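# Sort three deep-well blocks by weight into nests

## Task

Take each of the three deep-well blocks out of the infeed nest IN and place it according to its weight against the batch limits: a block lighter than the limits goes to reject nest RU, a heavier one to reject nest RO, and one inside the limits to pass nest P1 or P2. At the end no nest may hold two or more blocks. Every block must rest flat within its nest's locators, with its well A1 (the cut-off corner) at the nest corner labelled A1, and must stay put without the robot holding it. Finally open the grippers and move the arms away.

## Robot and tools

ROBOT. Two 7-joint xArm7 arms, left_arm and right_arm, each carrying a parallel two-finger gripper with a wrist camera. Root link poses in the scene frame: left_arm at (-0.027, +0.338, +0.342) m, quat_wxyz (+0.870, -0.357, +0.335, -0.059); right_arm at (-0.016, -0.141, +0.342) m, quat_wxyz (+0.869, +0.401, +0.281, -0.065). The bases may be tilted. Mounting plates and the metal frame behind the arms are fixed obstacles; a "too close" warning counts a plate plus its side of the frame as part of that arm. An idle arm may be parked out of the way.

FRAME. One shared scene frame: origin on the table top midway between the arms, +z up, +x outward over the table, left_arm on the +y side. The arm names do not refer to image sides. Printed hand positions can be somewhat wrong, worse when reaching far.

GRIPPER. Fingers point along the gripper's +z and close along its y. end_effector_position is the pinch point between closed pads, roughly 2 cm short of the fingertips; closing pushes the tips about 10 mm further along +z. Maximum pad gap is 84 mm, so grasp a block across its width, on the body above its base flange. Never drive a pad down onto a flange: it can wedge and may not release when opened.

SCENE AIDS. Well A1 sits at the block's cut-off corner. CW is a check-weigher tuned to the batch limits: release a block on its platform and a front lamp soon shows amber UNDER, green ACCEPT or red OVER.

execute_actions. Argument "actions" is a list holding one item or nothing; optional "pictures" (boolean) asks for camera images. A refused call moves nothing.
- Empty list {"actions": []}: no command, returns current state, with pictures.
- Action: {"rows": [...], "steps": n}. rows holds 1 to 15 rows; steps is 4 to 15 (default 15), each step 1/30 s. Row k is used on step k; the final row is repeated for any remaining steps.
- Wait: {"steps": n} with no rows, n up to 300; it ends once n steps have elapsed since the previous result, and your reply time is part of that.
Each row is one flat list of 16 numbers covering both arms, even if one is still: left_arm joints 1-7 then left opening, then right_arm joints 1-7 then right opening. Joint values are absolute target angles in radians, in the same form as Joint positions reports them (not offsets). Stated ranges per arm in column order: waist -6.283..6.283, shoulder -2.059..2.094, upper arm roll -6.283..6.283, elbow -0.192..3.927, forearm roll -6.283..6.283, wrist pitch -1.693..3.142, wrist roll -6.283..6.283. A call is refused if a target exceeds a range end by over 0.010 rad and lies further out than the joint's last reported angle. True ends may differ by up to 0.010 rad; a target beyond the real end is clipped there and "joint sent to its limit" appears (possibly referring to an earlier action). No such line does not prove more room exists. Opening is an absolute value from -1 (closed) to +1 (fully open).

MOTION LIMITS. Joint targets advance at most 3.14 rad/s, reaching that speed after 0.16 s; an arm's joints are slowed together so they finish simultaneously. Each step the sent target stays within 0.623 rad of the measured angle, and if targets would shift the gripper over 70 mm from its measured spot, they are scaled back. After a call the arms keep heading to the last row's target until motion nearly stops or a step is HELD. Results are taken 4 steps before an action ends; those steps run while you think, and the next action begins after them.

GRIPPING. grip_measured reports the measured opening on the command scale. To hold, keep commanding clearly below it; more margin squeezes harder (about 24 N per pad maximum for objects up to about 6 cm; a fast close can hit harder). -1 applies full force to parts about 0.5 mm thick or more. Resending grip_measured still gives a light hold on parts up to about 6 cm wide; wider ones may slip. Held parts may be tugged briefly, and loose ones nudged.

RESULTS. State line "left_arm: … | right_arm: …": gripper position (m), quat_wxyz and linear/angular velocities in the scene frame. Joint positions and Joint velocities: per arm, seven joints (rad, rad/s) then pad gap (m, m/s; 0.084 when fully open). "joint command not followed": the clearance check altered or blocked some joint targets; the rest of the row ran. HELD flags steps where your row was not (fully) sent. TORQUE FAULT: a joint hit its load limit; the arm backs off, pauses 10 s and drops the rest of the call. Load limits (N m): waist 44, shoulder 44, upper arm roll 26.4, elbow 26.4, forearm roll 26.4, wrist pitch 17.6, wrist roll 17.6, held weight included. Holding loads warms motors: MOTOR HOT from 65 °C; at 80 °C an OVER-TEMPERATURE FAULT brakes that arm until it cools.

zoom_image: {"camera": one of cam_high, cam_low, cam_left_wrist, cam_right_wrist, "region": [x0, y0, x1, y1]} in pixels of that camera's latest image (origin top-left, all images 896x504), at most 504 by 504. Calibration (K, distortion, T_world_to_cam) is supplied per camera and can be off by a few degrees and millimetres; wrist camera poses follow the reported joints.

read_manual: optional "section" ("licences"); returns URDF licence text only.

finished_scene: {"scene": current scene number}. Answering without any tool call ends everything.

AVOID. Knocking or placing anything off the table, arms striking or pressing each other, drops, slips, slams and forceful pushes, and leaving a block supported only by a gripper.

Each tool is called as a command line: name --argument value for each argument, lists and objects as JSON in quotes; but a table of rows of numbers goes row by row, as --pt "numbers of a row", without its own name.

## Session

execute_actions --actions '[]'

Scene clock: 0.00 s of 12600.00 s.
left_arm: end_effector_position=(+0.2459, -0.0316, +0.2174) grip_measured=+1.00 end_effector_quat_wxyz=(+0.285, +0.903, -0.183, +0.263) end_effector_velocity=(+0.000, -0.000, -0.000) end_effector_angular_velocity=(-0.000, +0.000, -0.000) | right_arm: end_effector_position=(+0.5000, -0.7732, +0.1447) grip_measured=+1.00 end_effector_quat_wxyz=(-0.221, +0.708, -0.577, +0.341) end_effector_velocity=(+0.001, +0.000, +0.000) end_effector_angular_velocity=(-0.002, -0.001, +0.002)
Joint positions: left_arm=[-0.515  0.849 -0.22   0.763  2.479  1.219 -2.391  0.084] | right_arm=[-0.076 -0.244 -0.603  1.265  1.749  0.424 -1.394  0.084]
Joint velocities: left_arm=[-0.001  0.     0.     0.001  0.    -0.001 -0.     0.   ] | right_arm=[-0.    -0.     0.001  0.     0.     0.001 -0.002 -0.   ]
camera_calibration (this result's frames):
cam_left_wrist: T_world_to_cam=[[-0.476552, -0.773866, 0.417169, 0.0306048], [-0.801948, 0.188206, -0.566973, 0.394339], [0.360248, -0.60474, -0.71029, 0.178469], [0, 0, 0, 1]] pos_world=[0.26653, 0.0573948, 0.337577]
cam_right_wrist: T_world_to_cam=[[-0.656578, -0.248553, -0.712129, 0.272232], [-0.112589, 0.965863, -0.233307, 0.901373], [0.745808, -0.0730063, -0.662148, -0.204194], [0, 0, 0, 1]] pos_world=[0.432516, -0.817846, 0.268954]

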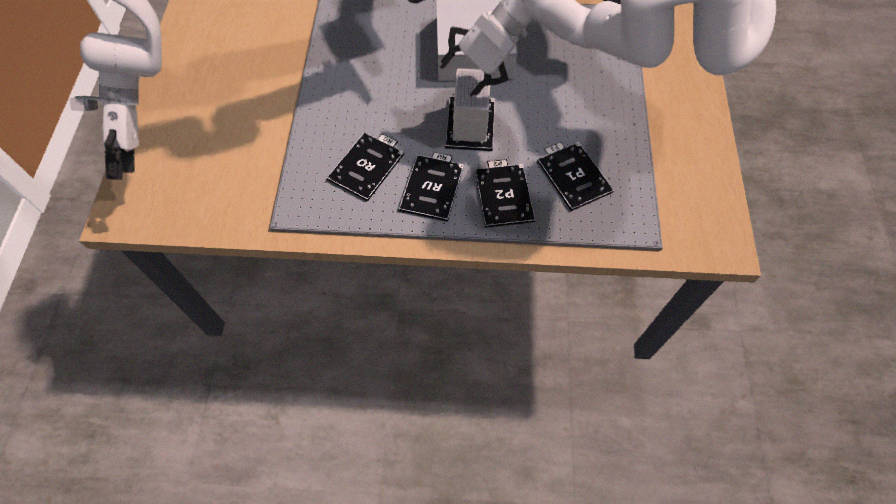

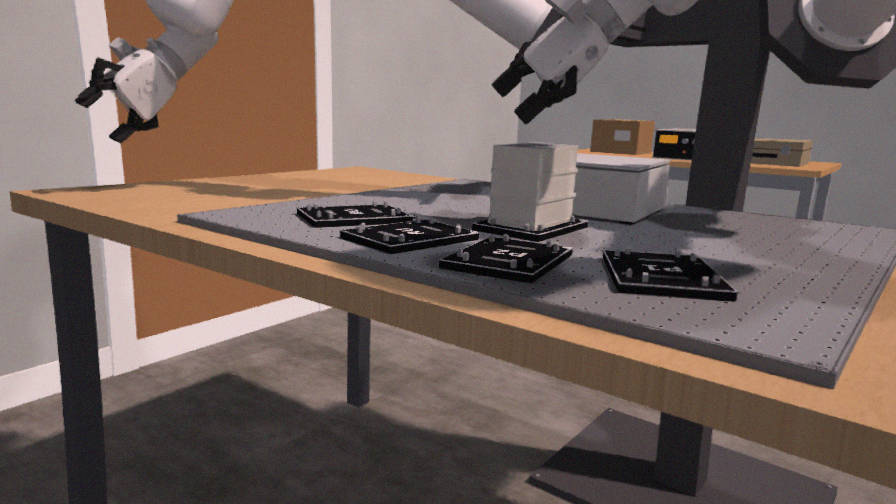

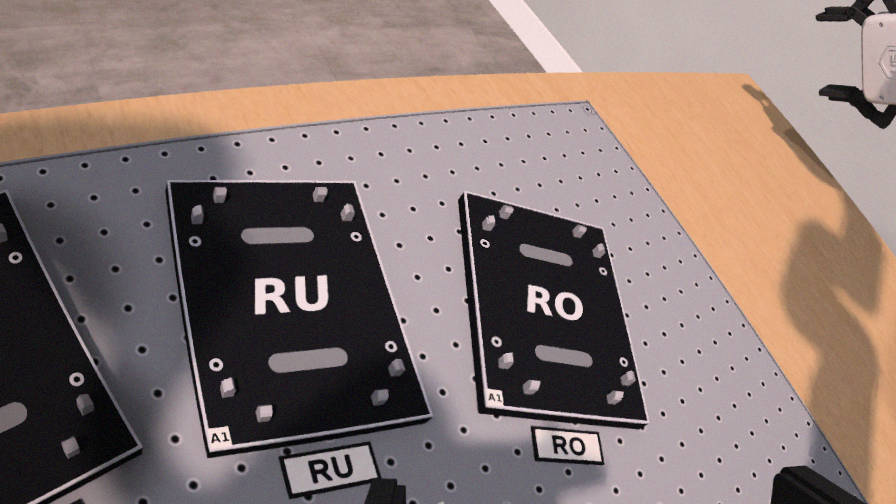

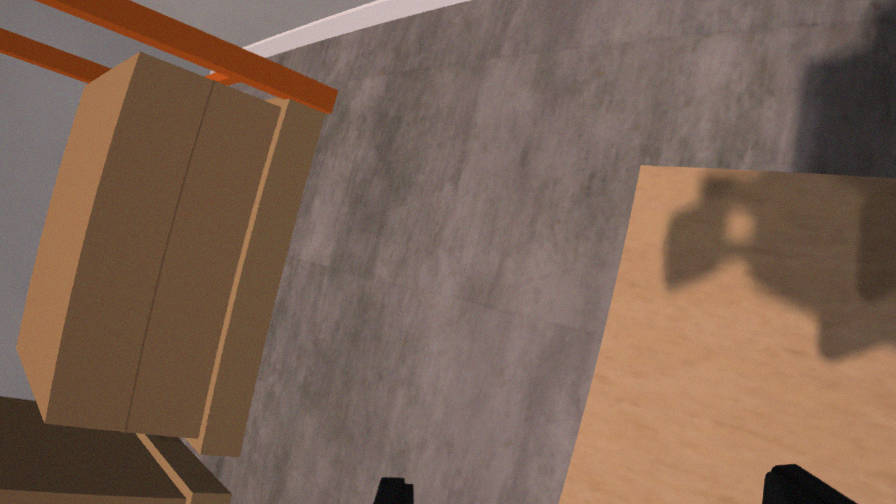

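execute_actions --actions '[{"rows":[[-1.0,0.9,0.0,1.3,2.0,1.0,-2.2,1,-0.21,-1.476,-1.24,1.44,-0.25,1.18,-2.25,1]],"steps":15}]'

execute_actions --actions '[{"rows":[[-1.83,1.2,0.6,1.2,0,0.6,-1.428,1,-0.21,-1.476,-1.24,1.44,-0.25,1.18,-2.25,1]],"steps":12}]'

Scene clock: 0.77 s of 12600.00 s.
left_arm: end_effector_position=(+0.3365, -0.1204, +0.2964) grip_measured=+1.00 end_effector_quat_wxyz=(+0.254, +0.910, -0.137, +0.297) end_effector_velocity=(+0.235, -0.277, +0.409) end_effector_angular_velocity=(-0.246, -0.030, +0.377) | right_arm: end_effector_position=(+0.3993, -0.9032, +0.2414) grip_measured=+1.00 end_effector_quat_wxyz=(-0.121, +0.758, -0.450, +0.456) end_effector_velocity=(-0.386, -0.319, +0.343) end_effector_angular_velocity=(-1.267, -0.088, +0.422)
Joint positions: left_arm=[-0.858  0.885 -0.064  1.144  2.141  1.065 -2.256  0.084] | right_arm=[-0.117 -0.457 -0.796  1.319  1.534  0.637 -1.609  0.084]
Joint velocities: left_arm=[-1.053  0.107  0.467  1.162 -1.031 -0.469  0.41   0.   ] | right_arm=[-0.127 -0.752 -0.576  0.165 -0.74   0.679 -0.737  0.   ]
Steps of this call (steps 1 to 12: nothing new was sent; steps 13 to 23: the first 11 steps of this action). Readings (joint positions):
13: left_arm=[-0.516 0.849 -0.219 0.764 2.478 1.218 -2.391] | right_arm=[-0.077 -0.245 -0.604 1.265 1.748 0.425 -1.396]
14: left_arm=[-0.524 0.850 -0.214 0.772 2.469 1.214 -2.387] | right_arm=[-0.077 -0.252 -0.610 1.265 1.738 0.437 -1.406]
16: left_arm=[-0.585 0.859 -0.181 0.837 2.405 1.184 -2.361] | right_arm=[-0.082 -0.292 -0.647 1.274 1.693 0.482 -1.450]
20: left_arm=[-0.749 0.873 -0.113 1.025 2.247 1.113 -2.299] | right_arm=[-0.104 -0.384 -0.737 1.302 1.606 0.567 -1.537]
23: the state above

Scene clock: 1.17 s of 12600.00 s.
left_arm: end_effector_position=(+0.2618, -0.1397, +0.3081) grip_measured=+1.00 end_effector_quat_wxyz=(+0.179, +0.895, -0.306, +0.270) end_effector_velocity=(-0.454, +0.104, -0.054) end_effector_angular_velocity=(+1.355, -0.584, -1.634) | right_arm: end_effector_position=(+0.2257, -0.9715, +0.3701) grip_measured=+1.00 end_effector_quat_wxyz=(+0.028, +0.807, -0.269, +0.525) end_effector_velocity=(-0.476, -0.035, +0.277) end_effector_angular_velocity=(-1.023, +0.203, +0.323)
Joint positions: left_arm=[-1.293  1.03   0.258  1.247  1.703  0.83  -1.901  0.084] | right_arm=[-0.158 -0.795 -0.992  1.373  1.198  0.876 -1.89   0.084]
Joint velocities: left_arm=[-2.044  0.724  1.457 -0.209 -2.086 -0.947  1.94  -0.   ] | right_arm=[-0.086 -0.948 -0.408  0.112 -0.947  0.498 -0.591  0.   ]
Steps of this call (steps 1 to 4: the last 4 steps of your previous action; steps 5 to 12: the first 8 steps of this action). Readings (joint positions):
5: left_arm=[-0.995 0.896 -0.009 1.293 2.010 1.004 -2.203] | right_arm=[-0.136 -0.588 -0.885 1.344 1.404 0.745 -1.735]
6: left_arm=[-1.011 0.900 0.004 1.297 1.994 0.994 -2.190] | right_arm=[-0.139 -0.616 -0.902 1.348 1.376 0.766 -1.759]
8: left_arm=[-1.078 0.931 0.078 1.286 1.923 0.949 -2.118] | right_arm=[-0.146 -0.673 -0.934 1.357 1.319 0.804 -1.805]
12: the state above

execute_actions --actions '[{"steps":28}]'

execute_actions --actions '[{"rows":[[-1.83,1.35,0.797,1.0,0,0.49,-1.428,1,0.09,-1.5,-1.66,1.48,-0.5,1.37,-2.66,1]],"steps":15}]'

execute_actions --actions '[{"rows":[[-1.83,1.35,0.797,1.0,0,0.49,-1.428,1,0.358,-1.536,-2.134,1.507,-0.78,1.55,-3.14,1]],"steps":15}]' --pictures true

Scene clock: 2.10 s of 12600.00 s.
left_arm: end_effector_position=(+0.1156, -0.0964, +0.3288) grip_measured=+1.00 end_effector_quat_wxyz=(+0.114, +0.988, -0.059, -0.080) end_effector_velocity=(-0.000, +0.000, -0.000) end_effector_angular_velocity=(+0.002, +0.002, +0.004) | right_arm: end_effector_position=(-0.1712, -0.7974, +0.3372) grip_measured=+1.00 end_effector_quat_wxyz=(+0.072, +0.967, +0.101, +0.224) end_effector_velocity=(-0.206, +0.129, -0.078) end_effector_angular_velocity=(+0.130, +0.550, +0.242)
Joint positions: left_arm=[-1.83   1.2    0.6    1.2    0.001  0.6   -1.428  0.084] | right_arm=[-0.21  -1.469 -1.24   1.44  -0.217  1.176 -2.246  0.084]
Joint velocities: left_arm=[-0.002  0.002  0.001  0.    -0.007  0.     0.     0.   ] | right_arm=[-0.025 -0.209 -0.114  0.036 -0.78   0.079 -0.095 -0.   ]
Kept back: nothing.
Steps of this call (steps 1 to 4: the last 4 steps of your previous action; steps 5 to 28: the robot went on to your last target). Readings (joint positions):
1: left_arm=[-1.365 1.054 0.307 1.240 1.629 0.798 -1.835] | right_arm=[-0.161 -0.827 -1.005 1.377 1.166 0.892 -1.909]
2: left_arm=[-1.442 1.079 0.356 1.233 1.544 0.765 -1.767] | right_arm=[-0.164 -0.859 -1.018 1.380 1.133 0.908 -1.928]
4: left_arm=[-1.592 1.126 0.444 1.220 1.347 0.702 -1.639] | right_arm=[-0.169 -0.926 -1.043 1.387 1.066 0.938 -1.964]
8: left_arm=[-1.765 1.178 0.550 1.208 0.932 0.630 -1.491] | right_arm=[-0.179 -1.058 -1.090 1.400 0.914 0.996 -2.032]
28: the state above

Scene clock: 2.47 s of 12600.00 s.
left_arm: end_effector_position=(+0.2044, +0.0021, +0.1951) grip_measured=+1.00 end_effector_quat_wxyz=(-0.000, +1.000, -0.002, -0.007) end_effector_velocity=(+0.137, +0.208, -0.180) end_effector_angular_velocity=(+0.422, -0.178, +0.200) | right_arm: end_effector_position=(-0.2018, -0.6793, +0.1931) grip_measured=+1.00 end_effector_quat_wxyz=(-0.079, +0.942, +0.195, +0.262) end_effector_velocity=(-0.051, +0.446, -0.403) end_effector_angular_velocity=(+0.884, -0.325, +0.834)
Joint positions: left_arm=[-1.827  1.345  0.79   1.005 -0.     0.498 -1.428  0.084] | right_arm=[-0.032 -1.487 -1.487  1.463 -0.391  1.291 -2.491  0.084]
Joint velocities: left_arm=[ 0.053  0.204  0.279 -0.313 -0.005 -0.102 -0.    -0.   ] | right_arm=[ 0.578 -0.059 -0.815  0.069 -0.504  0.365 -0.779 -0.   ]
Steps of this call (steps 1 to 11: the first 11 steps of this action). Readings (joint positions):
1: left_arm=[-1.830 1.200 0.601 1.199 0.001 0.599 -1.428] | right_arm=[-0.210 -1.474 -1.243 1.441 -0.236 1.179 -2.249]
2: left_arm=[-1.832 1.206 0.609 1.193 0.001 0.592 -1.428] | right_arm=[-0.205 -1.475 -1.250 1.444 -0.247 1.184 -2.261]
4: left_arm=[-1.835 1.238 0.651 1.152 0.001 0.566 -1.428] | right_arm=[-0.170 -1.474 -1.294 1.452 -0.277 1.207 -2.312]
8: left_arm=[-1.829 1.305 0.737 1.060 0.000 0.524 -1.428] | right_arm=[-0.089 -1.482 -1.407 1.455 -0.341 1.255 -2.413]
11: the state above

Scene clock: 2.97 s of 12600.00 s.
left_arm: end_effector_position=(+0.2076, +0.0032, +0.1940) grip_measured=+1.00 end_effector_quat_wxyz=(+0.000, +1.000, -0.001, -0.003) end_effector_velocity=(-0.000, +0.001, -0.001) end_effector_angular_velocity=(+0.003, -0.000, -0.000) | right_arm: end_effector_position=(-0.2261, -0.4177, +0.0738) grip_measured=+1.00 end_effector_quat_wxyz=(-0.310, +0.794, +0.334, +0.402) end_effector_velocity=(-0.051, +0.581, -0.062) end_effector_angular_velocity=(+1.028, -0.819, +0.785)
Joint positions: left_arm=[-1.83   1.35   0.797  1.     0.     0.49  -1.428  0.084] | right_arm=[ 0.233 -1.52  -1.916  1.494 -0.651  1.466 -2.92   0.084]
Joint velocities: left_arm=[ 0.001  0.001  0.    -0.001 -0.    -0.     0.    -0.   ] | right_arm=[ 0.531 -0.072 -0.928  0.056 -0.55   0.355 -0.933  0.   ]
Steps of this call (steps 1 to 4: the last 4 steps of your previous action; steps 5 to 15: the first 11 steps of this action). Readings (joint positions):
5: left_arm=[-1.831 1.349 0.795 1.003 0.000 0.490 -1.428] | right_arm=[0.064 -1.497 -1.622 1.475 -0.476 1.352 -2.622]
6: left_arm=[-1.832 1.348 0.795 1.003 0.000 0.489 -1.428] | right_arm=[0.081 -1.499 -1.649 1.477 -0.492 1.363 -2.650]
8: left_arm=[-1.831 1.349 0.796 1.002 0.000 0.489 -1.428] | right_arm=[0.113 -1.503 -1.706 1.481 -0.526 1.385 -2.708]
12: left_arm=[-1.830 1.350 0.797 1.001 0.000 0.490 -1.428] | right_arm=[0.181 -1.513 -1.825 1.488 -0.596 1.431 -2.828]
15: the state above
camera_calibration (this result's frames):
cam_left_wrist: T_world_to_cam=[[0.0010051, -0.999991, -0.00401217, 0.0322519], [-0.999767, -0.00109135, 0.0215536, 0.2713], [-0.0215578, 0.00398958, -0.99976, 0.330114], [0, 0, 0, 1]] pos_world=[0.278321, 0.0312306, 0.324317]
cam_right_wrist: T_world_to_cam=[[0.789576, -0.572987, -0.219673, -0.0115644], [-0.447046, -0.291857, -0.845559, -0.0961252], [0.420381, 0.765837, -0.486595, 0.580205], [0, 0, 0, 1]] pos_world=[-0.277749, -0.479023, 0.198505]

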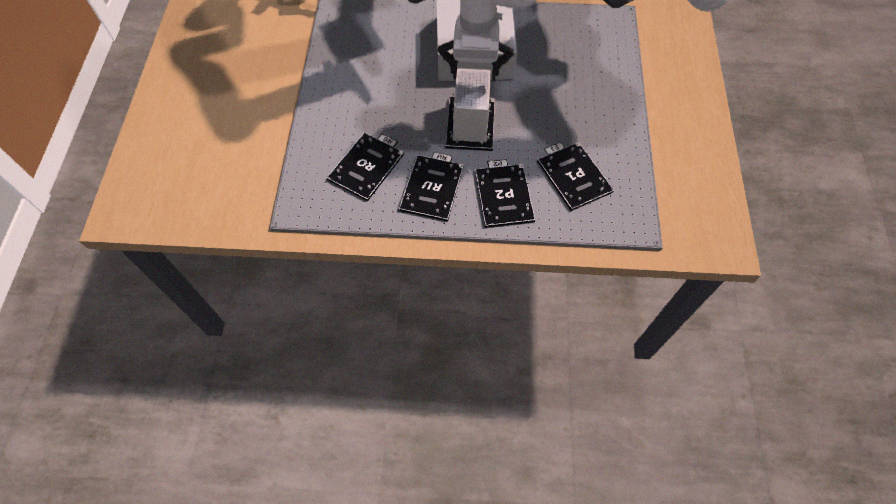

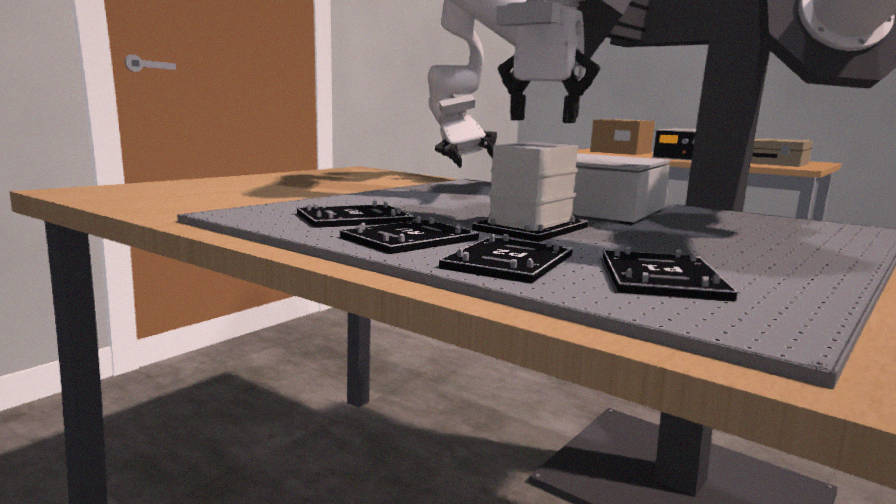

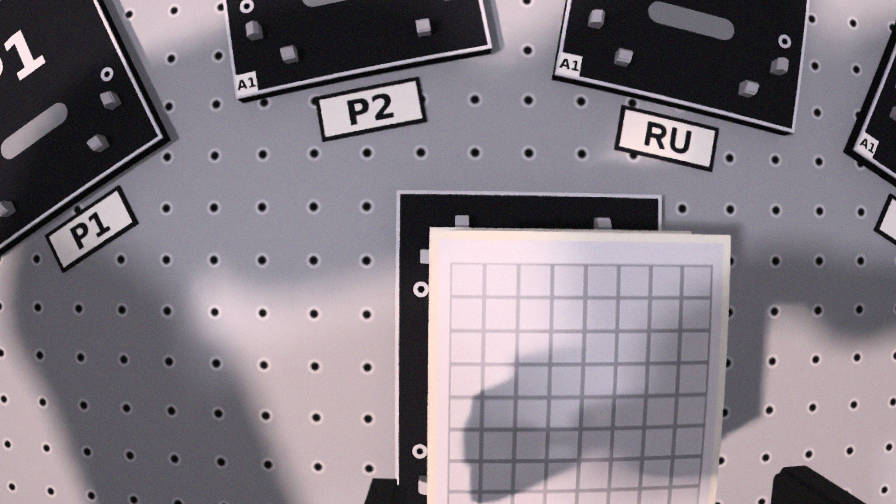

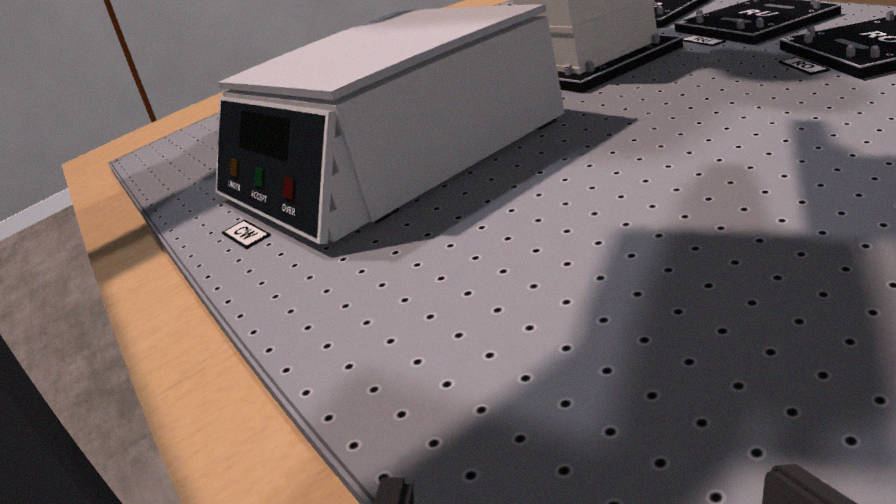

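execute_actions --actions '[{"rows":[[-1.753,1.418,0.7996,1.042,0,0.43,-1.398,1,0.358,-1.536,-2.134,1.507,-0.78,1.55,-3.14,1]],"steps":15}]'

execute_actions --actions '[{"steps":6}]' --pictures true

Scene clock: 6.20 s of 12600.00 s.
left_arm: end_effector_position=(+0.2181, -0.0016, +0.1605) grip_measured=+1.00 end_effector_quat_wxyz=(+0.000, +1.000, -0.008, -0.000) end_effector_velocity=(-0.002, -0.004, +0.005) end_effector_angular_velocity=(-0.013, -0.001, -0.006) | right_arm: end_effector_position=(-0.2407, -0.2874, +0.0816) grip_measured=+1.00 end_effector_quat_wxyz=(-0.401, +0.672, +0.376, +0.497) end_effector_velocity=(-0.000, -0.000, +0.000) end_effector_angular_velocity=(-0.000, -0.000, +0.000)
Joint positions: left_arm=[-1.754  1.418  0.799  1.042  0.     0.43  -1.398  0.084] | right_arm=[ 0.358 -1.536 -2.134  1.507 -0.78   1.55  -3.14   0.084]
Joint velocities: left_arm=[-0.008 -0.005 -0.003  0.001  0.    -0.002  0.001 -0.   ] | right_arm=[-0.     0.     0.001  0.    -0.     0.001 -0.     0.   ]
Steps of this call (steps 1 to 4: the last 4 steps of your previous action; steps 5 to 30: the robot went on to your last target; steps 31 to 86: nothing new was sent; steps 87 to 97: the first 11 steps of this action). Readings (joint positions):
87: left_arm=[-1.829 1.351 0.797 1.000 -0.000 0.489 -1.428] | right_arm=[0.358 -1.536 -2.134 1.507 -0.780 1.550 -3.140]
88: left_arm=[-1.821 1.358 0.797 1.007 0.000 0.481 -1.423] | right_arm=[0.358 -1.536 -2.134 1.507 -0.780 1.550 -3.140]
90: left_arm=[-1.779 1.396 0.797 1.034 0.000 0.447 -1.407] | right_arm=[0.358 -1.536 -2.134 1.507 -0.780 1.550 -3.140]
94: left_arm=[-1.751 1.419 0.801 1.040 -0.000 0.431 -1.398] | right_arm=[0.358 -1.536 -2.134 1.507 -0.780 1.550 -3.140]
97: the state above

Scene clock: 6.40 s of 12600.00 s.
left_arm: end_effector_position=(+0.2182, -0.0012, +0.1602) grip_measured=+1.00 end_effector_quat_wxyz=(-0.000, +1.000, -0.008, -0.000) end_effector_velocity=(+0.001, +0.000, -0.001) end_effector_angular_velocity=(+0.001, -0.001, +0.001) | right_arm: end_effector_position=(-0.2407, -0.2874, +0.0816) grip_measured=+1.00 end_effector_quat_wxyz=(-0.401, +0.672, +0.376, +0.497) end_effector_velocity=(+0.000, -0.000, +0.000) end_effector_angular_velocity=(-0.001, +0.000, -0.001)
Joint positions: left_arm=[-1.753  1.418  0.8    1.042  0.     0.43  -1.398  0.084] | right_arm=[ 0.358 -1.536 -2.134  1.507 -0.78   1.55  -3.14   0.084]
Joint velocities: left_arm=[ 0.002  0.002  0.001  0.001 -0.    -0.001  0.    -0.   ] | right_arm=[-0.001  0.     0.001  0.     0.001  0.    -0.    -0.   ]
Kept back: nothing.
Steps of this call (steps 1 to 4: the last 4 steps of your previous action; steps 5 to 6: the robot went on to your last target). Readings (joint positions):
1: left_arm=[-1.754 1.418 0.799 1.042 0.000 0.430 -1.398] | right_arm=[0.358 -1.536 -2.134 1.507 -0.780 1.550 -3.140]
2: left_arm=[-1.754 1.418 0.799 1.042 0.000 0.430 -1.398] | right_arm=[0.358 -1.536 -2.134 1.507 -0.780 1.550 -3.140]
4: left_arm=[-1.753 1.418 0.800 1.042 0.000 0.430 -1.398] | right_arm=[0.358 -1.536 -2.134 1.507 -0.780 1.550 -3.140]
6: the state above
camera_calibration (this result's frames):
cam_left_wrist: T_world_to_cam=[[-0.0122945, -0.999911, -0.00521436, 0.0308491], [-0.999797, 0.0122096, 0.0160179, 0.283582], [-0.0159528, 0.00541024, -0.999858, 0.295416], [0, 0, 0, 1]] pos_world=[0.288616, 0.0257857, 0.290993]
cam_right_wrist: T_world_to_cam=[[0.910268, -0.383612, -0.15574, 0.154598], [-0.214939, -0.116357, -0.969671, 0.0583846], [0.353856, 0.916135, -0.188369, 0.49322], [0, 0, 0, 1]] pos_world=[-0.302705, -0.385757, 0.173598]

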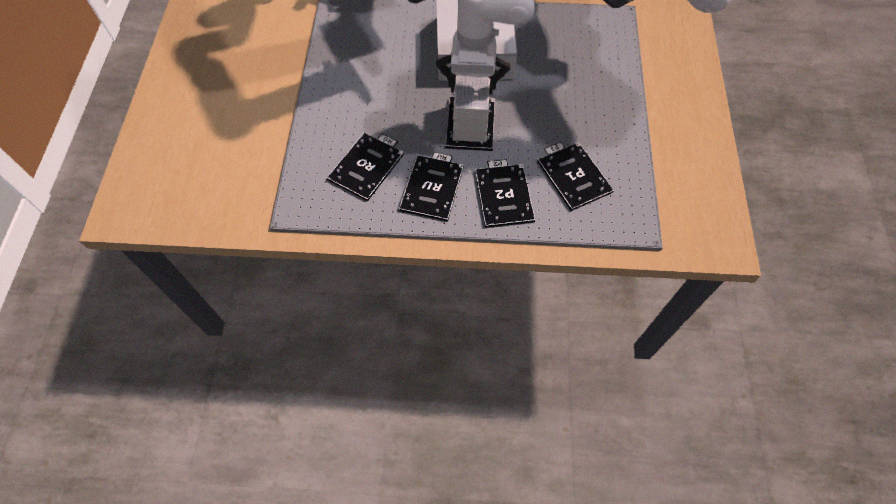

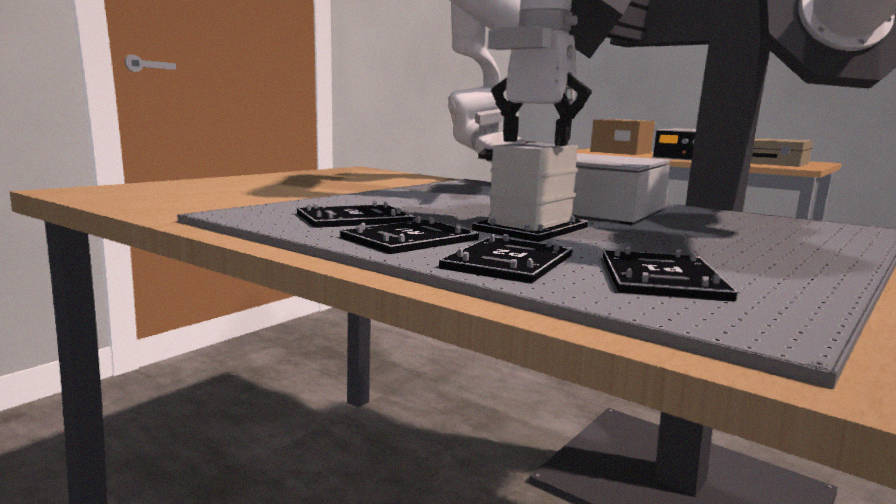

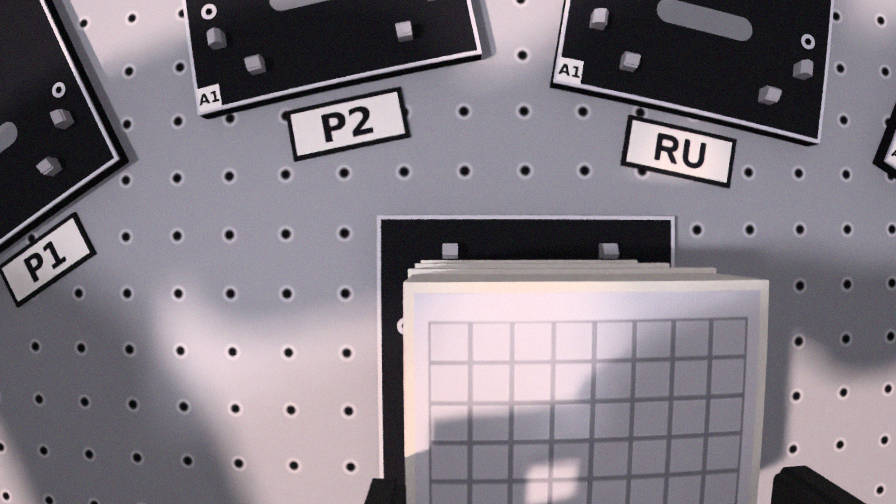

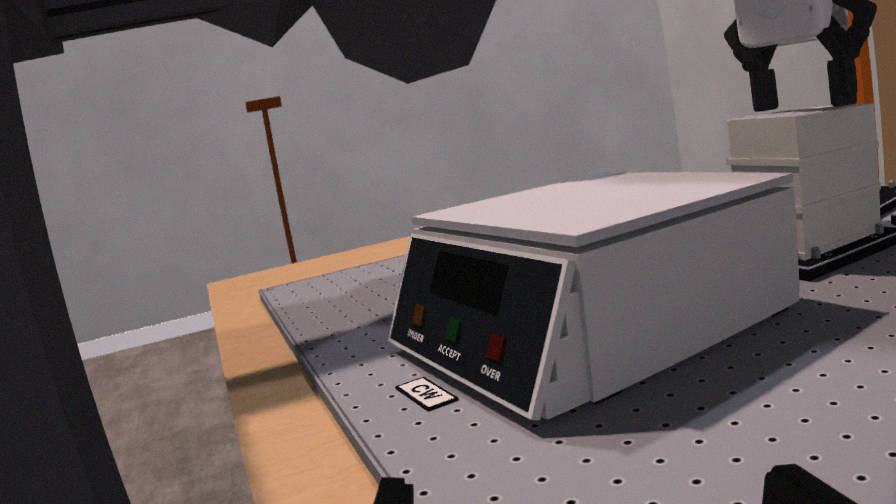

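execute_actions --actions '[{"rows":[[-1.743,1.427,0.7985,1.046,0,0.4205,-1.398,1,0.358,-1.536,-2.134,1.507,-0.78,1.55,-3.14,1],[-1.733,1.4365,0.7974,1.05,0,0.411,-1.398,1,0.358,-1.536,-2.134,1.507,-0.78,1.55,-3.14,1],[-1.723,1.446,0.7962,1.054,0,0.4015,-1.398,1,0.358,-1.536,-2.134,1.507,-0.78,1.55,-3.14,1],[-1.713,1.455,0.795,1.058,0,0.392,-1.398,1,0.358,-1.536,-2.134,1.507,-0.78,1.55,-3.14,1],[-1.7035,1.4645,0.7939,1.0625,0,0.3827,-1.398,1,0.358,-1.536,-2.134,1.507,-0.78,1.55,-3.14,1],[-1.6935,1.474,0.7927,1.0668,0,0.3734,-1.398,1,0.358,-1.536,-2.134,1.507,-0.78,1.55,-3.14,1]],"steps":14}]'

execute_actions --actions '[{"rows":[[-1.6935,1.474,0.7927,1.0668,0,0.3734,-1.398,0.5,0.358,-1.536,-2.134,1.507,-0.78,1.55,-3.14,1]],"steps":12}]'

execute_actions --actions '[{"rows":[[-1.723,1.446,0.7962,1.054,0,0.4015,-1.398,0.5,0.358,-1.536,-2.134,1.507,-0.78,1.55,-3.14,1],[-1.753,1.418,0.7996,1.042,0,0.43,-1.398,0.5,0.358,-1.536,-2.134,1.507,-0.78,1.55,-3.14,1],[-1.82,1.35,0.807,1.015,0,0.50,-1.398,0.5,0.358,-1.536,-2.134,1.507,-0.78,1.55,-3.14,1]],"steps":12}]'

execute_actions --actions '[{"rows":[[-1.9516,1.353,0.6576,0.74,0,0.306,-1.618,0.5,0.358,-1.536,-2.134,1.507,-0.78,1.55,-3.14,1]],"steps":15}]'

execute_actions --actions '[{"rows":[[-2.0146,1.521,0.4036,0.886,0,0.339,-1.914,0.5,0.358,-1.536,-2.134,1.507,-0.78,1.55,-3.14,1]],"steps":15}]'

execute_actions --actions '[{"steps":8}]' --pictures true

Scene clock: 17.17 s of 12600.00 s.
left_arm: end_effector_position=(+0.2155, -0.0177, +0.1676) grip_measured=+1.00 end_effector_quat_wxyz=(+0.018, +0.999, -0.021, +0.016) end_effector_velocity=(+0.000, +0.001, -0.000) end_effector_angular_velocity=(+0.001, +0.000, +0.001) | right_arm: end_effector_position=(-0.2407, -0.2874, +0.0816) grip_measured=+1.00 end_effector_quat_wxyz=(-0.401, +0.672, +0.376, +0.497) end_effector_velocity=(-0.000, -0.000, +0.000) end_effector_angular_velocity=(-0.002, +0.001, -0.002)
Joint positions: left_arm=[-1.778  1.444  0.797  1.062  0.     0.408 -1.399  0.084] | right_arm=[ 0.358 -1.536 -2.134  1.507 -0.78   1.55  -3.14   0.084]
Joint velocities: left_arm=[ 0.    -0.001  0.001 -0.001 -0.     0.001 -0.    -0.   ] | right_arm=[-0.002 -0.     0.     0.     0.001 -0.    -0.001 -0.   ]
TORQUE FAULT: the external load on joint 1 (waist) of the left arm reached its load limit, and that arm stopped for 10 seconds. A torque fault stops only its own arm. That arm's remaining commands of this call were not run. Joint 1 (waist) of that arm moved back by up to 3 degrees. That arm holds there, with its grip as last carried out, and accepts commands again: back off and push less far. That arm stops again, at the same cost, whenever a joint's load reaches its limit.
Kept back: nothing.
The stop of the left arm began at step 23 of this call (marked STOPPED below). From that step on that arm followed nothing that you had sent. 7 of its steps, steps kept back included, did not run and will not run. The other arm was sent all steps of this action in this call, none kept back. Nothing is kept back now, and the robot has no last target.
Steps of this call (steps 1 to 15: the robot went on to your last target; steps 16 to 25: the first 10 steps of this action; steps 26 to 29: the last 4 steps of this action, not kept back; steps 30 to 323: the stop continued). Readings (joint positions):
16: left_arm=[-1.753 1.418 0.800 1.042 -0.000 0.429 -1.398] | right_arm=[0.358 -1.536 -2.134 1.507 -0.780 1.550 -3.140]
17: left_arm=[-1.750 1.421 0.799 1.044 0.000 0.426 -1.398] | right_arm=[0.358 -1.536 -2.134 1.507 -0.780 1.550 -3.140]
19: left_arm=[-1.737 1.433 0.798 1.051 0.000 0.414 -1.398] | right_arm=[0.358 -1.536 -2.134 1.507 -0.780 1.550 -3.140]
23: left_arm=[-1.732 1.440 0.797 1.061 0.000 0.417 -1.399] | right_arm=[0.358 -1.536 -2.134 1.507 -0.780 1.550 -3.140] STOPPED (the left arm)
323: the state above

Scene clock: 17.20 s of 12600.00 s.
left_arm: end_effector_position=(+0.2155, -0.0177, +0.1676) grip_measured=+1.00 end_effector_quat_wxyz=(+0.018, +0.999, -0.021, +0.016) end_effector_velocity=(+0.001, +0.000, -0.000) end_effector_angular_velocity=(+0.000, -0.001, +0.001) | right_arm: end_effector_position=(-0.2407, -0.2874, +0.0816) grip_measured=+1.00 end_effector_quat_wxyz=(-0.401, +0.672, +0.376, +0.497) end_effector_velocity=(-0.000, +0.000, +0.000) end_effector_angular_velocity=(-0.000, -0.000, -0.002)
Joint positions: left_arm=[-1.778  1.444  0.797  1.062  0.     0.408 -1.399  0.084] | right_arm=[ 0.358 -1.536 -2.134  1.507 -0.78   1.55  -3.14   0.084]
Joint velocities: left_arm=[-0.     0.     0.002 -0.    -0.    -0.001  0.     0.   ] | right_arm=[-0.    -0.    -0.001  0.     0.001 -0.    -0.001  0.   ]
Kept back: nothing.
A stop began in an earlier call of the same reply, so what this call sent did not run. Send another action.
Steps of this call (step 1: nothing new was sent). Readings (joint positions):
1: the state above

Scene clock: 17.23 s of 12600.00 s.
left_arm: end_effector_position=(+0.2155, -0.0177, +0.1676) grip_measured=+1.00 end_effector_quat_wxyz=(+0.018, +0.999, -0.021, +0.016) end_effector_velocity=(+0.002, -0.000, +0.000) end_effector_angular_velocity=(-0.001, -0.002, +0.002) | right_arm: end_effector_position=(-0.2407, -0.2874, +0.0816) grip_measured=+1.00 end_effector_quat_wxyz=(-0.401, +0.672, +0.376, +0.497) end_effector_velocity=(-0.000, -0.000, +0.000) end_effector_angular_velocity=(+0.000, +0.001, +0.001)
Joint positions: left_arm=[-1.778  1.444  0.797  1.062  0.     0.408 -1.399  0.084] | right_arm=[ 0.358 -1.536 -2.134  1.507 -0.78   1.55  -3.14   0.084]
Joint velocities: left_arm=[-0.     0.001  0.003  0.001 -0.    -0.001 -0.    -0.   ] | right_arm=[-0.     0.001  0.     0.    -0.     0.     0.001 -0.   ]
Kept back: nothing.
A stop began in an earlier call of the same reply, so what this call sent did not run. Send another action.
Steps of this call (step 1: nothing new was sent). Readings (joint positions):
1: the state above

Scene clock: 17.27 s of 12600.00 s.
left_arm: end_effector_position=(+0.2155, -0.0177, +0.1676) grip_measured=+1.00 end_effector_quat_wxyz=(+0.018, +0.999, -0.021, +0.016) end_effector_velocity=(+0.001, -0.000, +0.000) end_effector_angular_velocity=(-0.001, -0.001, +0.001) | right_arm: end_effector_position=(-0.2407, -0.2874, +0.0816) grip_measured=+1.00 end_effector_quat_wxyz=(-0.401, +0.672, +0.376, +0.497) end_effector_velocity=(+0.000, -0.000, -0.000) end_effector_angular_velocity=(-0.000, -0.000, -0.000)
Joint positions: left_arm=[-1.778  1.444  0.797  1.062  0.     0.408 -1.399  0.084] | right_arm=[ 0.358 -1.536 -2.134  1.507 -0.78   1.55  -3.14   0.084]
Joint velocities: left_arm=[-0.    -0.     0.001  0.    -0.    -0.     0.    -0.   ] | right_arm=[ 0.001 -0.     0.     0.     0.    -0.     0.     0.   ]
Kept back: nothing.
A stop began in an earlier call of the same reply, so what this call sent did not run. Send another action.
Steps of this call (step 1: nothing new was sent). Readings (joint positions):
1: the state above

Scene clock: 17.30 s of 12600.00 s.
left_arm: end_effector_position=(+0.2155, -0.0177, +0.1676) grip_measured=+1.00 end_effector_quat_wxyz=(+0.018, +0.999, -0.021, +0.016) end_effector_velocity=(+0.001, -0.000, +0.001) end_effector_angular_velocity=(-0.001, -0.000, +0.002) | right_arm: end_effector_position=(-0.2407, -0.2874, +0.0816) grip_measured=+1.00 end_effector_quat_wxyz=(-0.401, +0.672, +0.376, +0.497) end_effector_velocity=(+0.000, -0.000, -0.000) end_effector_angular_velocity=(-0.000, -0.002, +0.000)
Joint positions: left_arm=[-1.778  1.444  0.797  1.062  0.     0.408 -1.399  0.084] | right_arm=[ 0.358 -1.536 -2.134  1.507 -0.78   1.55  -3.14   0.084]
Joint velocities: left_arm=[-0.    -0.001  0.001  0.    -0.    -0.     0.    -0.   ] | right_arm=[ 0.001  0.    -0.    -0.     0.001 -0.    -0.002  0.   ]
Kept back: nothing.
A stop began in an earlier call of the same reply, so what this call sent did not run. Send another action.
Steps of this call (step 1: nothing new was sent). Readings (joint positions):
1: the state above

Scene clock: 17.33 s of 12600.00 s.
left_arm: end_effector_position=(+0.2155, -0.0177, +0.1676) grip_measured=+1.00 end_effector_quat_wxyz=(+0.018, +0.999, -0.021, +0.016) end_effector_velocity=(+0.001, +0.000, +0.000) end_effector_angular_velocity=(-0.000, -0.000, +0.001) | right_arm: end_effector_position=(-0.2407, -0.2874, +0.0816) grip_measured=+1.00 end_effector_quat_wxyz=(-0.401, +0.672, +0.376, +0.497) end_effector_velocity=(-0.001, +0.001, +0.001) end_effector_angular_velocity=(+0.001, +0.002, +0.001)
Joint positions: left_arm=[-1.778  1.444  0.797  1.062  0.     0.408 -1.399  0.084] | right_arm=[ 0.358 -1.536 -2.134  1.507 -0.78   1.55  -3.14   0.084]
Joint velocities: left_arm=[ 0.    -0.     0.001 -0.    -0.    -0.    -0.     0.   ] | right_arm=[-0.001  0.001 -0.001 -0.    -0.001 -0.     0.001  0.   ]
Kept back: nothing.
A stop began in an earlier call of the same reply, so what this call sent did not run. Send another action.
Steps of this call (step 1: nothing new was sent). Readings (joint positions):
1: the state above
camera_calibration (this result's frames):
cam_left_wrist: T_world_to_cam=[[-0.0385585, -0.998766, 0.0312867, 0.0139237], [-0.999141, 0.0380594, -0.0163954, 0.286676], [0.0151845, -0.031892, -0.999376, 0.295377], [0, 0, 0, 1]] pos_world=[0.282481, 0.0124159, 0.299457]
cam_right_wrist: T_world_to_cam=[[0.910268, -0.383612, -0.15574, 0.154598], [-0.214939, -0.116357, -0.969671, 0.0583845], [0.353856, 0.916135, -0.18837, 0.49322], [0, 0, 0, 1]] pos_world=[-0.302705, -0.385757, 0.173598]

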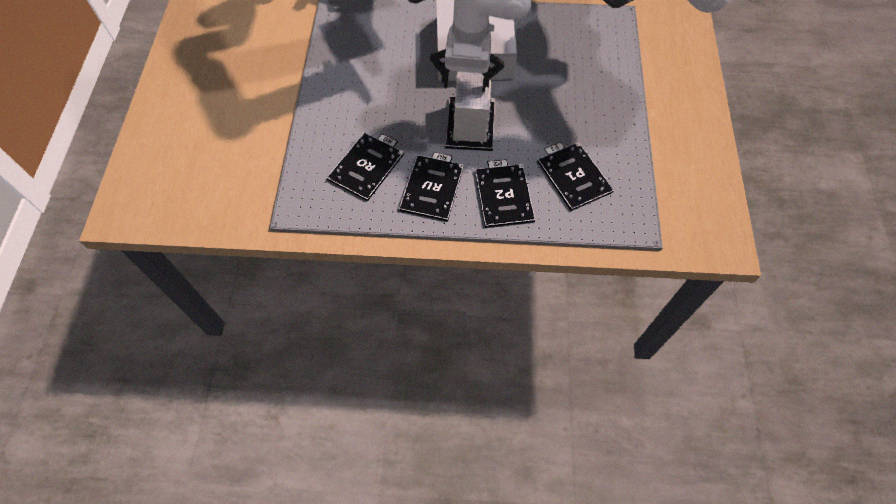

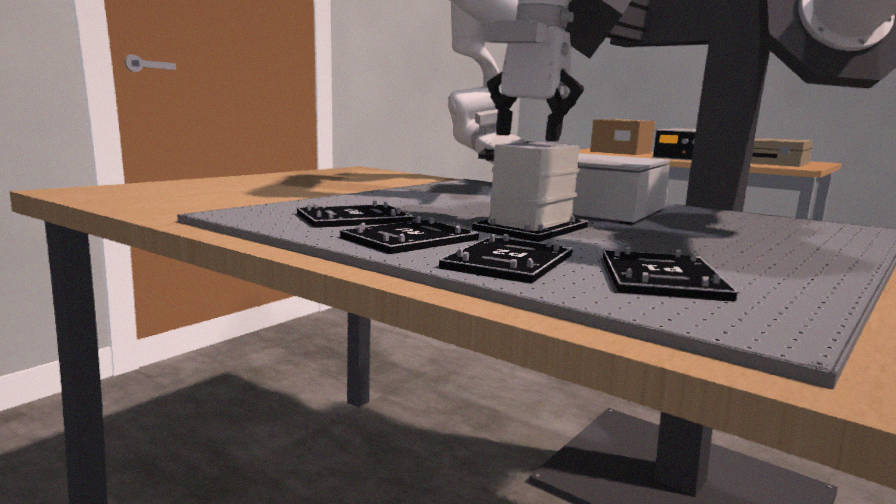

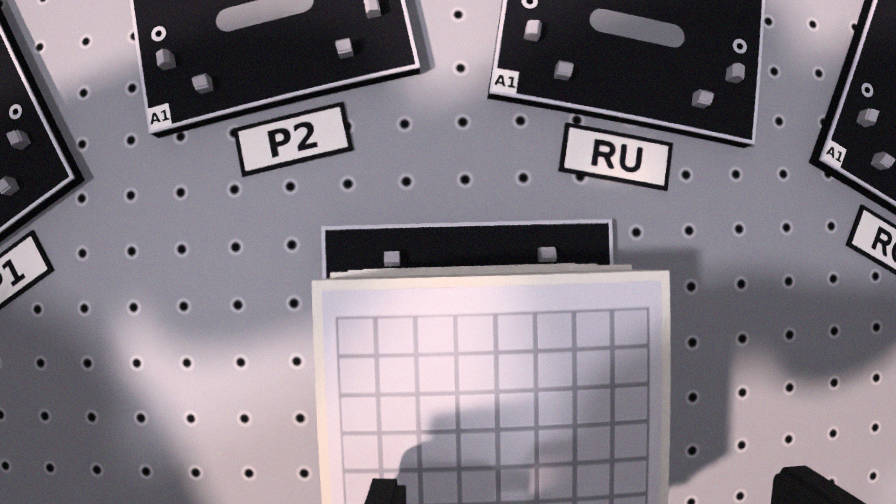

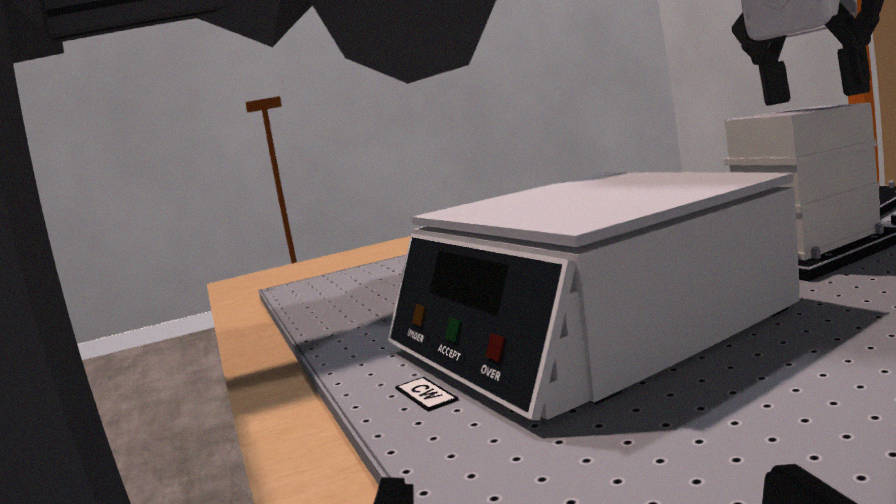

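execute_actions --actions '[{"rows":[[-1.78,1.41,0.80,1.04,0,0.435,-1.398,1,0.358,-1.536,-2.134,1.507,-0.78,1.55,-3.14,1],[-1.78,1.41,0.80,1.04,0,0.435,-1.398,1,0.358,-1.536,-2.134,1.507,-0.78,1.55,-3.14,1],[-1.78,1.41,0.80,1.04,0,0.435,-1.398,1,0.358,-1.536,-2.134,1.507,-0.78,1.55,-3.14,1],[-1.78,1.41,0.80,1.04,0,0.435,-1.398,1,0.358,-1.536,-2.134,1.507,-0.78,1.55,-3.14,1],[-1.78,1.41,0.80,1.04,0,0.435,-1.398,1,0.358,-1.536,-2.134,1.507,-0.78,1.55,-3.14,1],[-1.765,1.414,0.80,1.041,0,0.432,-1.398,1,0.358,-1.536,-2.134,1.507,-0.78,1.55,-3.14,1],[-1.753,1.418,0.7996,1.042,0,0.43,-1.398,1,0.358,-1.536,-2.134,1.507,-0.78,1.55,-3.14,1]],"steps":15}]'

execute_actions --actions '[{"steps":10}]' --pictures true

zoom_image --camera "cam_left_wrist" --region '[350,404,850,504]'

zoom_image --camera "cam_right_wrist" --region '[700,40,896,170]'

Scene clock: 18.20 s of 12600.00 s.
left_arm: end_effector_position=(+0.2185, +0.0001, +0.1593) grip_measured=+1.00 end_effector_quat_wxyz=(-0.002, +1.000, -0.008, -0.000) end_effector_velocity=(+0.005, +0.027, -0.031) end_effector_angular_velocity=(+0.067, +0.018, +0.024) | right_arm: end_effector_position=(-0.2407, -0.2874, +0.0816) grip_measured=+1.00 end_effector_quat_wxyz=(-0.401, +0.672, +0.376, +0.497) end_effector_velocity=(-0.000, +0.000, +0.000) end_effector_angular_velocity=(+0.000, -0.000, -0.000)
Joint positions: left_arm=[-1.753  1.419  0.8    1.04  -0.     0.431 -1.398  0.084] | right_arm=[ 0.358 -1.536 -2.134  1.507 -0.78   1.55  -3.14   0.084]
Joint velocities: left_arm=[ 0.051  0.022  0.007 -0.016 -0.001  0.001 -0.     0.   ] | right_arm=[-0.001 -0.    -0.    -0.    -0.     0.    -0.     0.   ]
Steps of this call (steps 1 to 15: nothing new was sent; steps 16 to 26: the first 11 steps of this action). Readings (joint positions):
16: left_arm=[-1.778 1.443 0.797 1.061 0.000 0.409 -1.399] | right_arm=[0.358 -1.536 -2.134 1.507 -0.780 1.550 -3.140]
17: left_arm=[-1.779 1.436 0.796 1.056 0.000 0.415 -1.398] | right_arm=[0.358 -1.536 -2.134 1.507 -0.780 1.550 -3.140]
19: left_arm=[-1.780 1.417 0.799 1.044 0.000 0.430 -1.398] | right_arm=[0.358 -1.536 -2.134 1.507 -0.780 1.550 -3.140]
23: left_arm=[-1.768 1.413 0.799 1.043 0.000 0.432 -1.398] | right_arm=[0.358 -1.536 -2.134 1.507 -0.780 1.550 -3.140]
26: the state above

Scene clock: 18.53 s of 12600.00 s.
left_arm: end_effector_position=(+0.2182, -0.0014, +0.1602) grip_measured=+1.00 end_effector_quat_wxyz=(-0.000, +1.000, -0.008, -0.000) end_effector_velocity=(-0.000, +0.002, -0.001) end_effector_angular_velocity=(+0.004, +0.001, +0.001) | right_arm: end_effector_position=(-0.2407, -0.2874, +0.0816) grip_measured=+1.00 end_effector_quat_wxyz=(-0.401, +0.672, +0.376, +0.497) end_effector_velocity=(-0.000, -0.000, +0.000) end_effector_angular_velocity=(-0.000, +0.001, -0.000)
Joint positions: left_arm=[-1.753  1.418  0.8    1.042  0.     0.43  -1.398  0.084] | right_arm=[ 0.358 -1.536 -2.134  1.507 -0.78   1.55  -3.14   0.084]
Joint velocities: left_arm=[ 0.002  0.001 -0.    -0.002 -0.     0.001 -0.    -0.   ] | right_arm=[-0.001  0.    -0.    -0.     0.    -0.     0.001 -0.   ]
Kept back: nothing.
Steps of this call (steps 1 to 4: the last 4 steps of your previous action; steps 5 to 10: the robot went on to your last target). Readings (joint positions):
1: left_arm=[-1.752 1.419 0.800 1.040 -0.000 0.431 -1.398] | right_arm=[0.358 -1.536 -2.134 1.507 -0.780 1.550 -3.140]
2: left_arm=[-1.752 1.419 0.800 1.041 -0.000 0.430 -1.398] | right_arm=[0.358 -1.536 -2.134 1.507 -0.780 1.550 -3.140]
4: left_arm=[-1.753 1.418 0.799 1.042 0.000 0.430 -1.398] | right_arm=[0.358 -1.536 -2.134 1.507 -0.780 1.550 -3.140]
8: left_arm=[-1.753 1.418 0.799 1.042 0.000 0.430 -1.398] | right_arm=[0.358 -1.536 -2.134 1.507 -0.780 1.550 -3.140]
10: the state above
camera_calibration (this result's frames):
cam_left_wrist: T_world_to_cam=[[-0.0123967, -0.999911, -0.00488484, 0.0306617], [-0.999797, 0.0123174, 0.0159319, 0.283594], [-0.0158703, 0.00508135, -0.999861, 0.295419], [0, 0, 0, 1]] pos_world=[0.288605, 0.0256647, 0.29101]
cam_right_wrist: T_world_to_cam=[[0.910268, -0.383612, -0.15574, 0.154598], [-0.214939, -0.116357, -0.969671, 0.0583846], [0.353856, 0.916135, -0.188369, 0.49322], [0, 0, 0, 1]] pos_world=[-0.302705, -0.385757, 0.173598]

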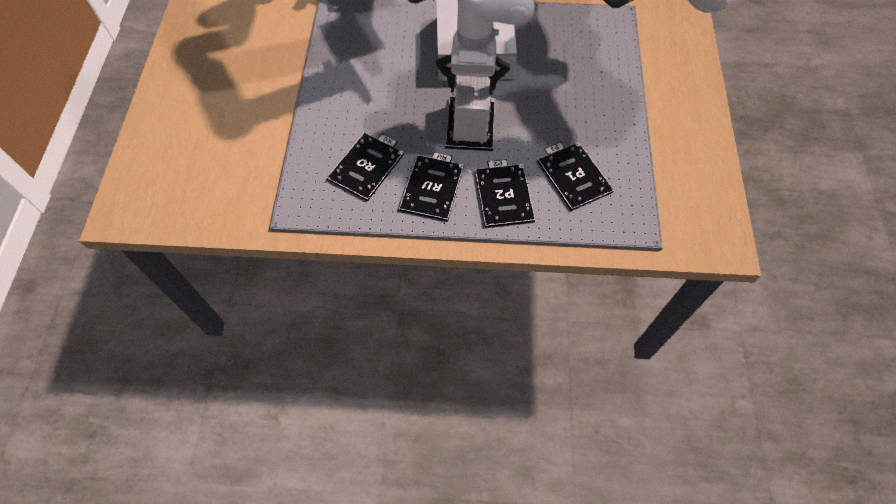

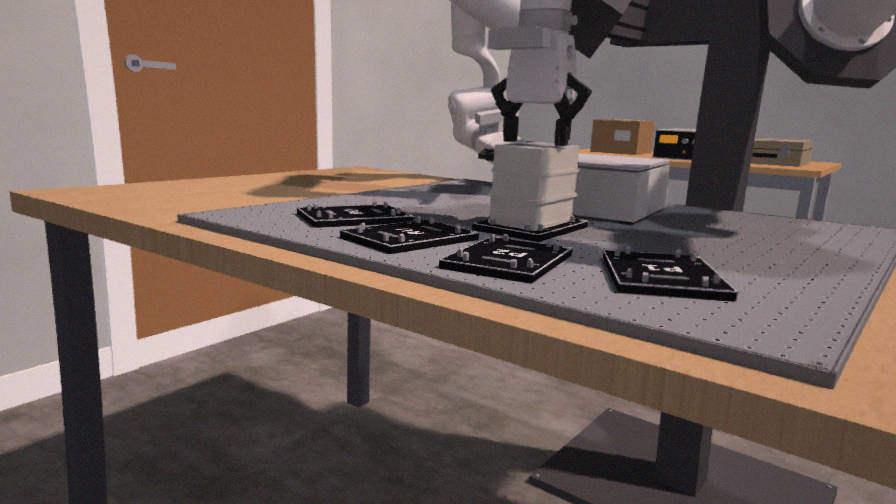

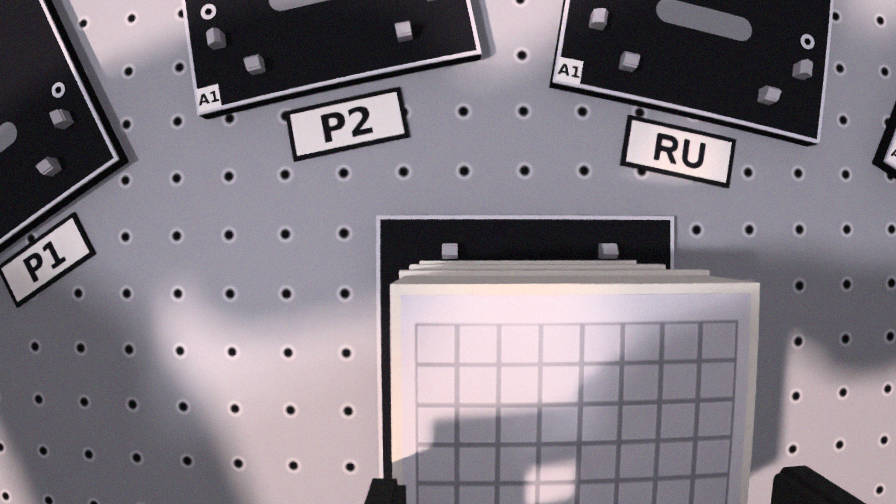

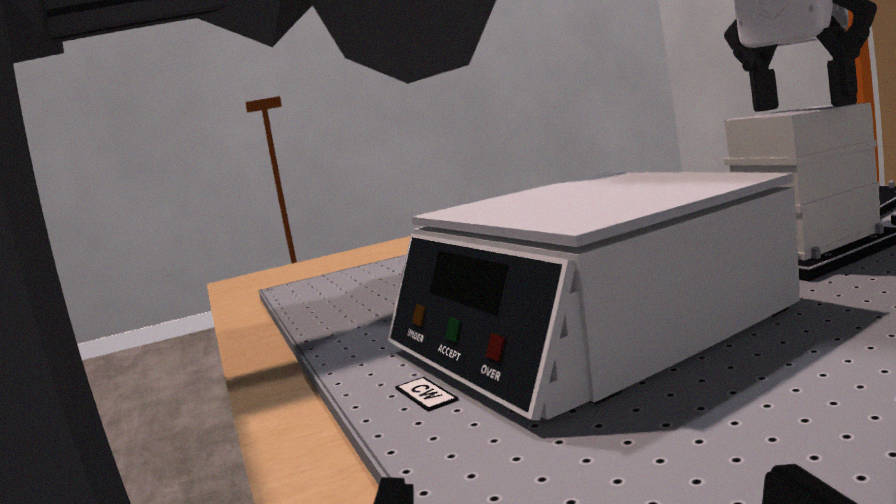

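Region (350, 404, 850, 504) of cam_left_wrist's 896x504 image, scaled by 1.008, with more detail than that image has; it fills the top 101 rows of this view, and the rest is white.

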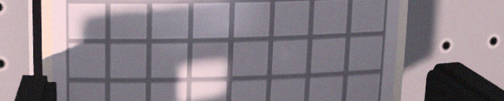

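Region (700, 40, 896, 170) of cam_right_wrist's 896x504 image, scaled by 2.571, with more detail than that image has; it fills the top 334 rows of this view, and the rest is white.

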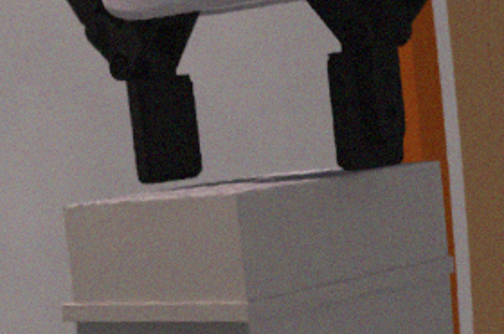

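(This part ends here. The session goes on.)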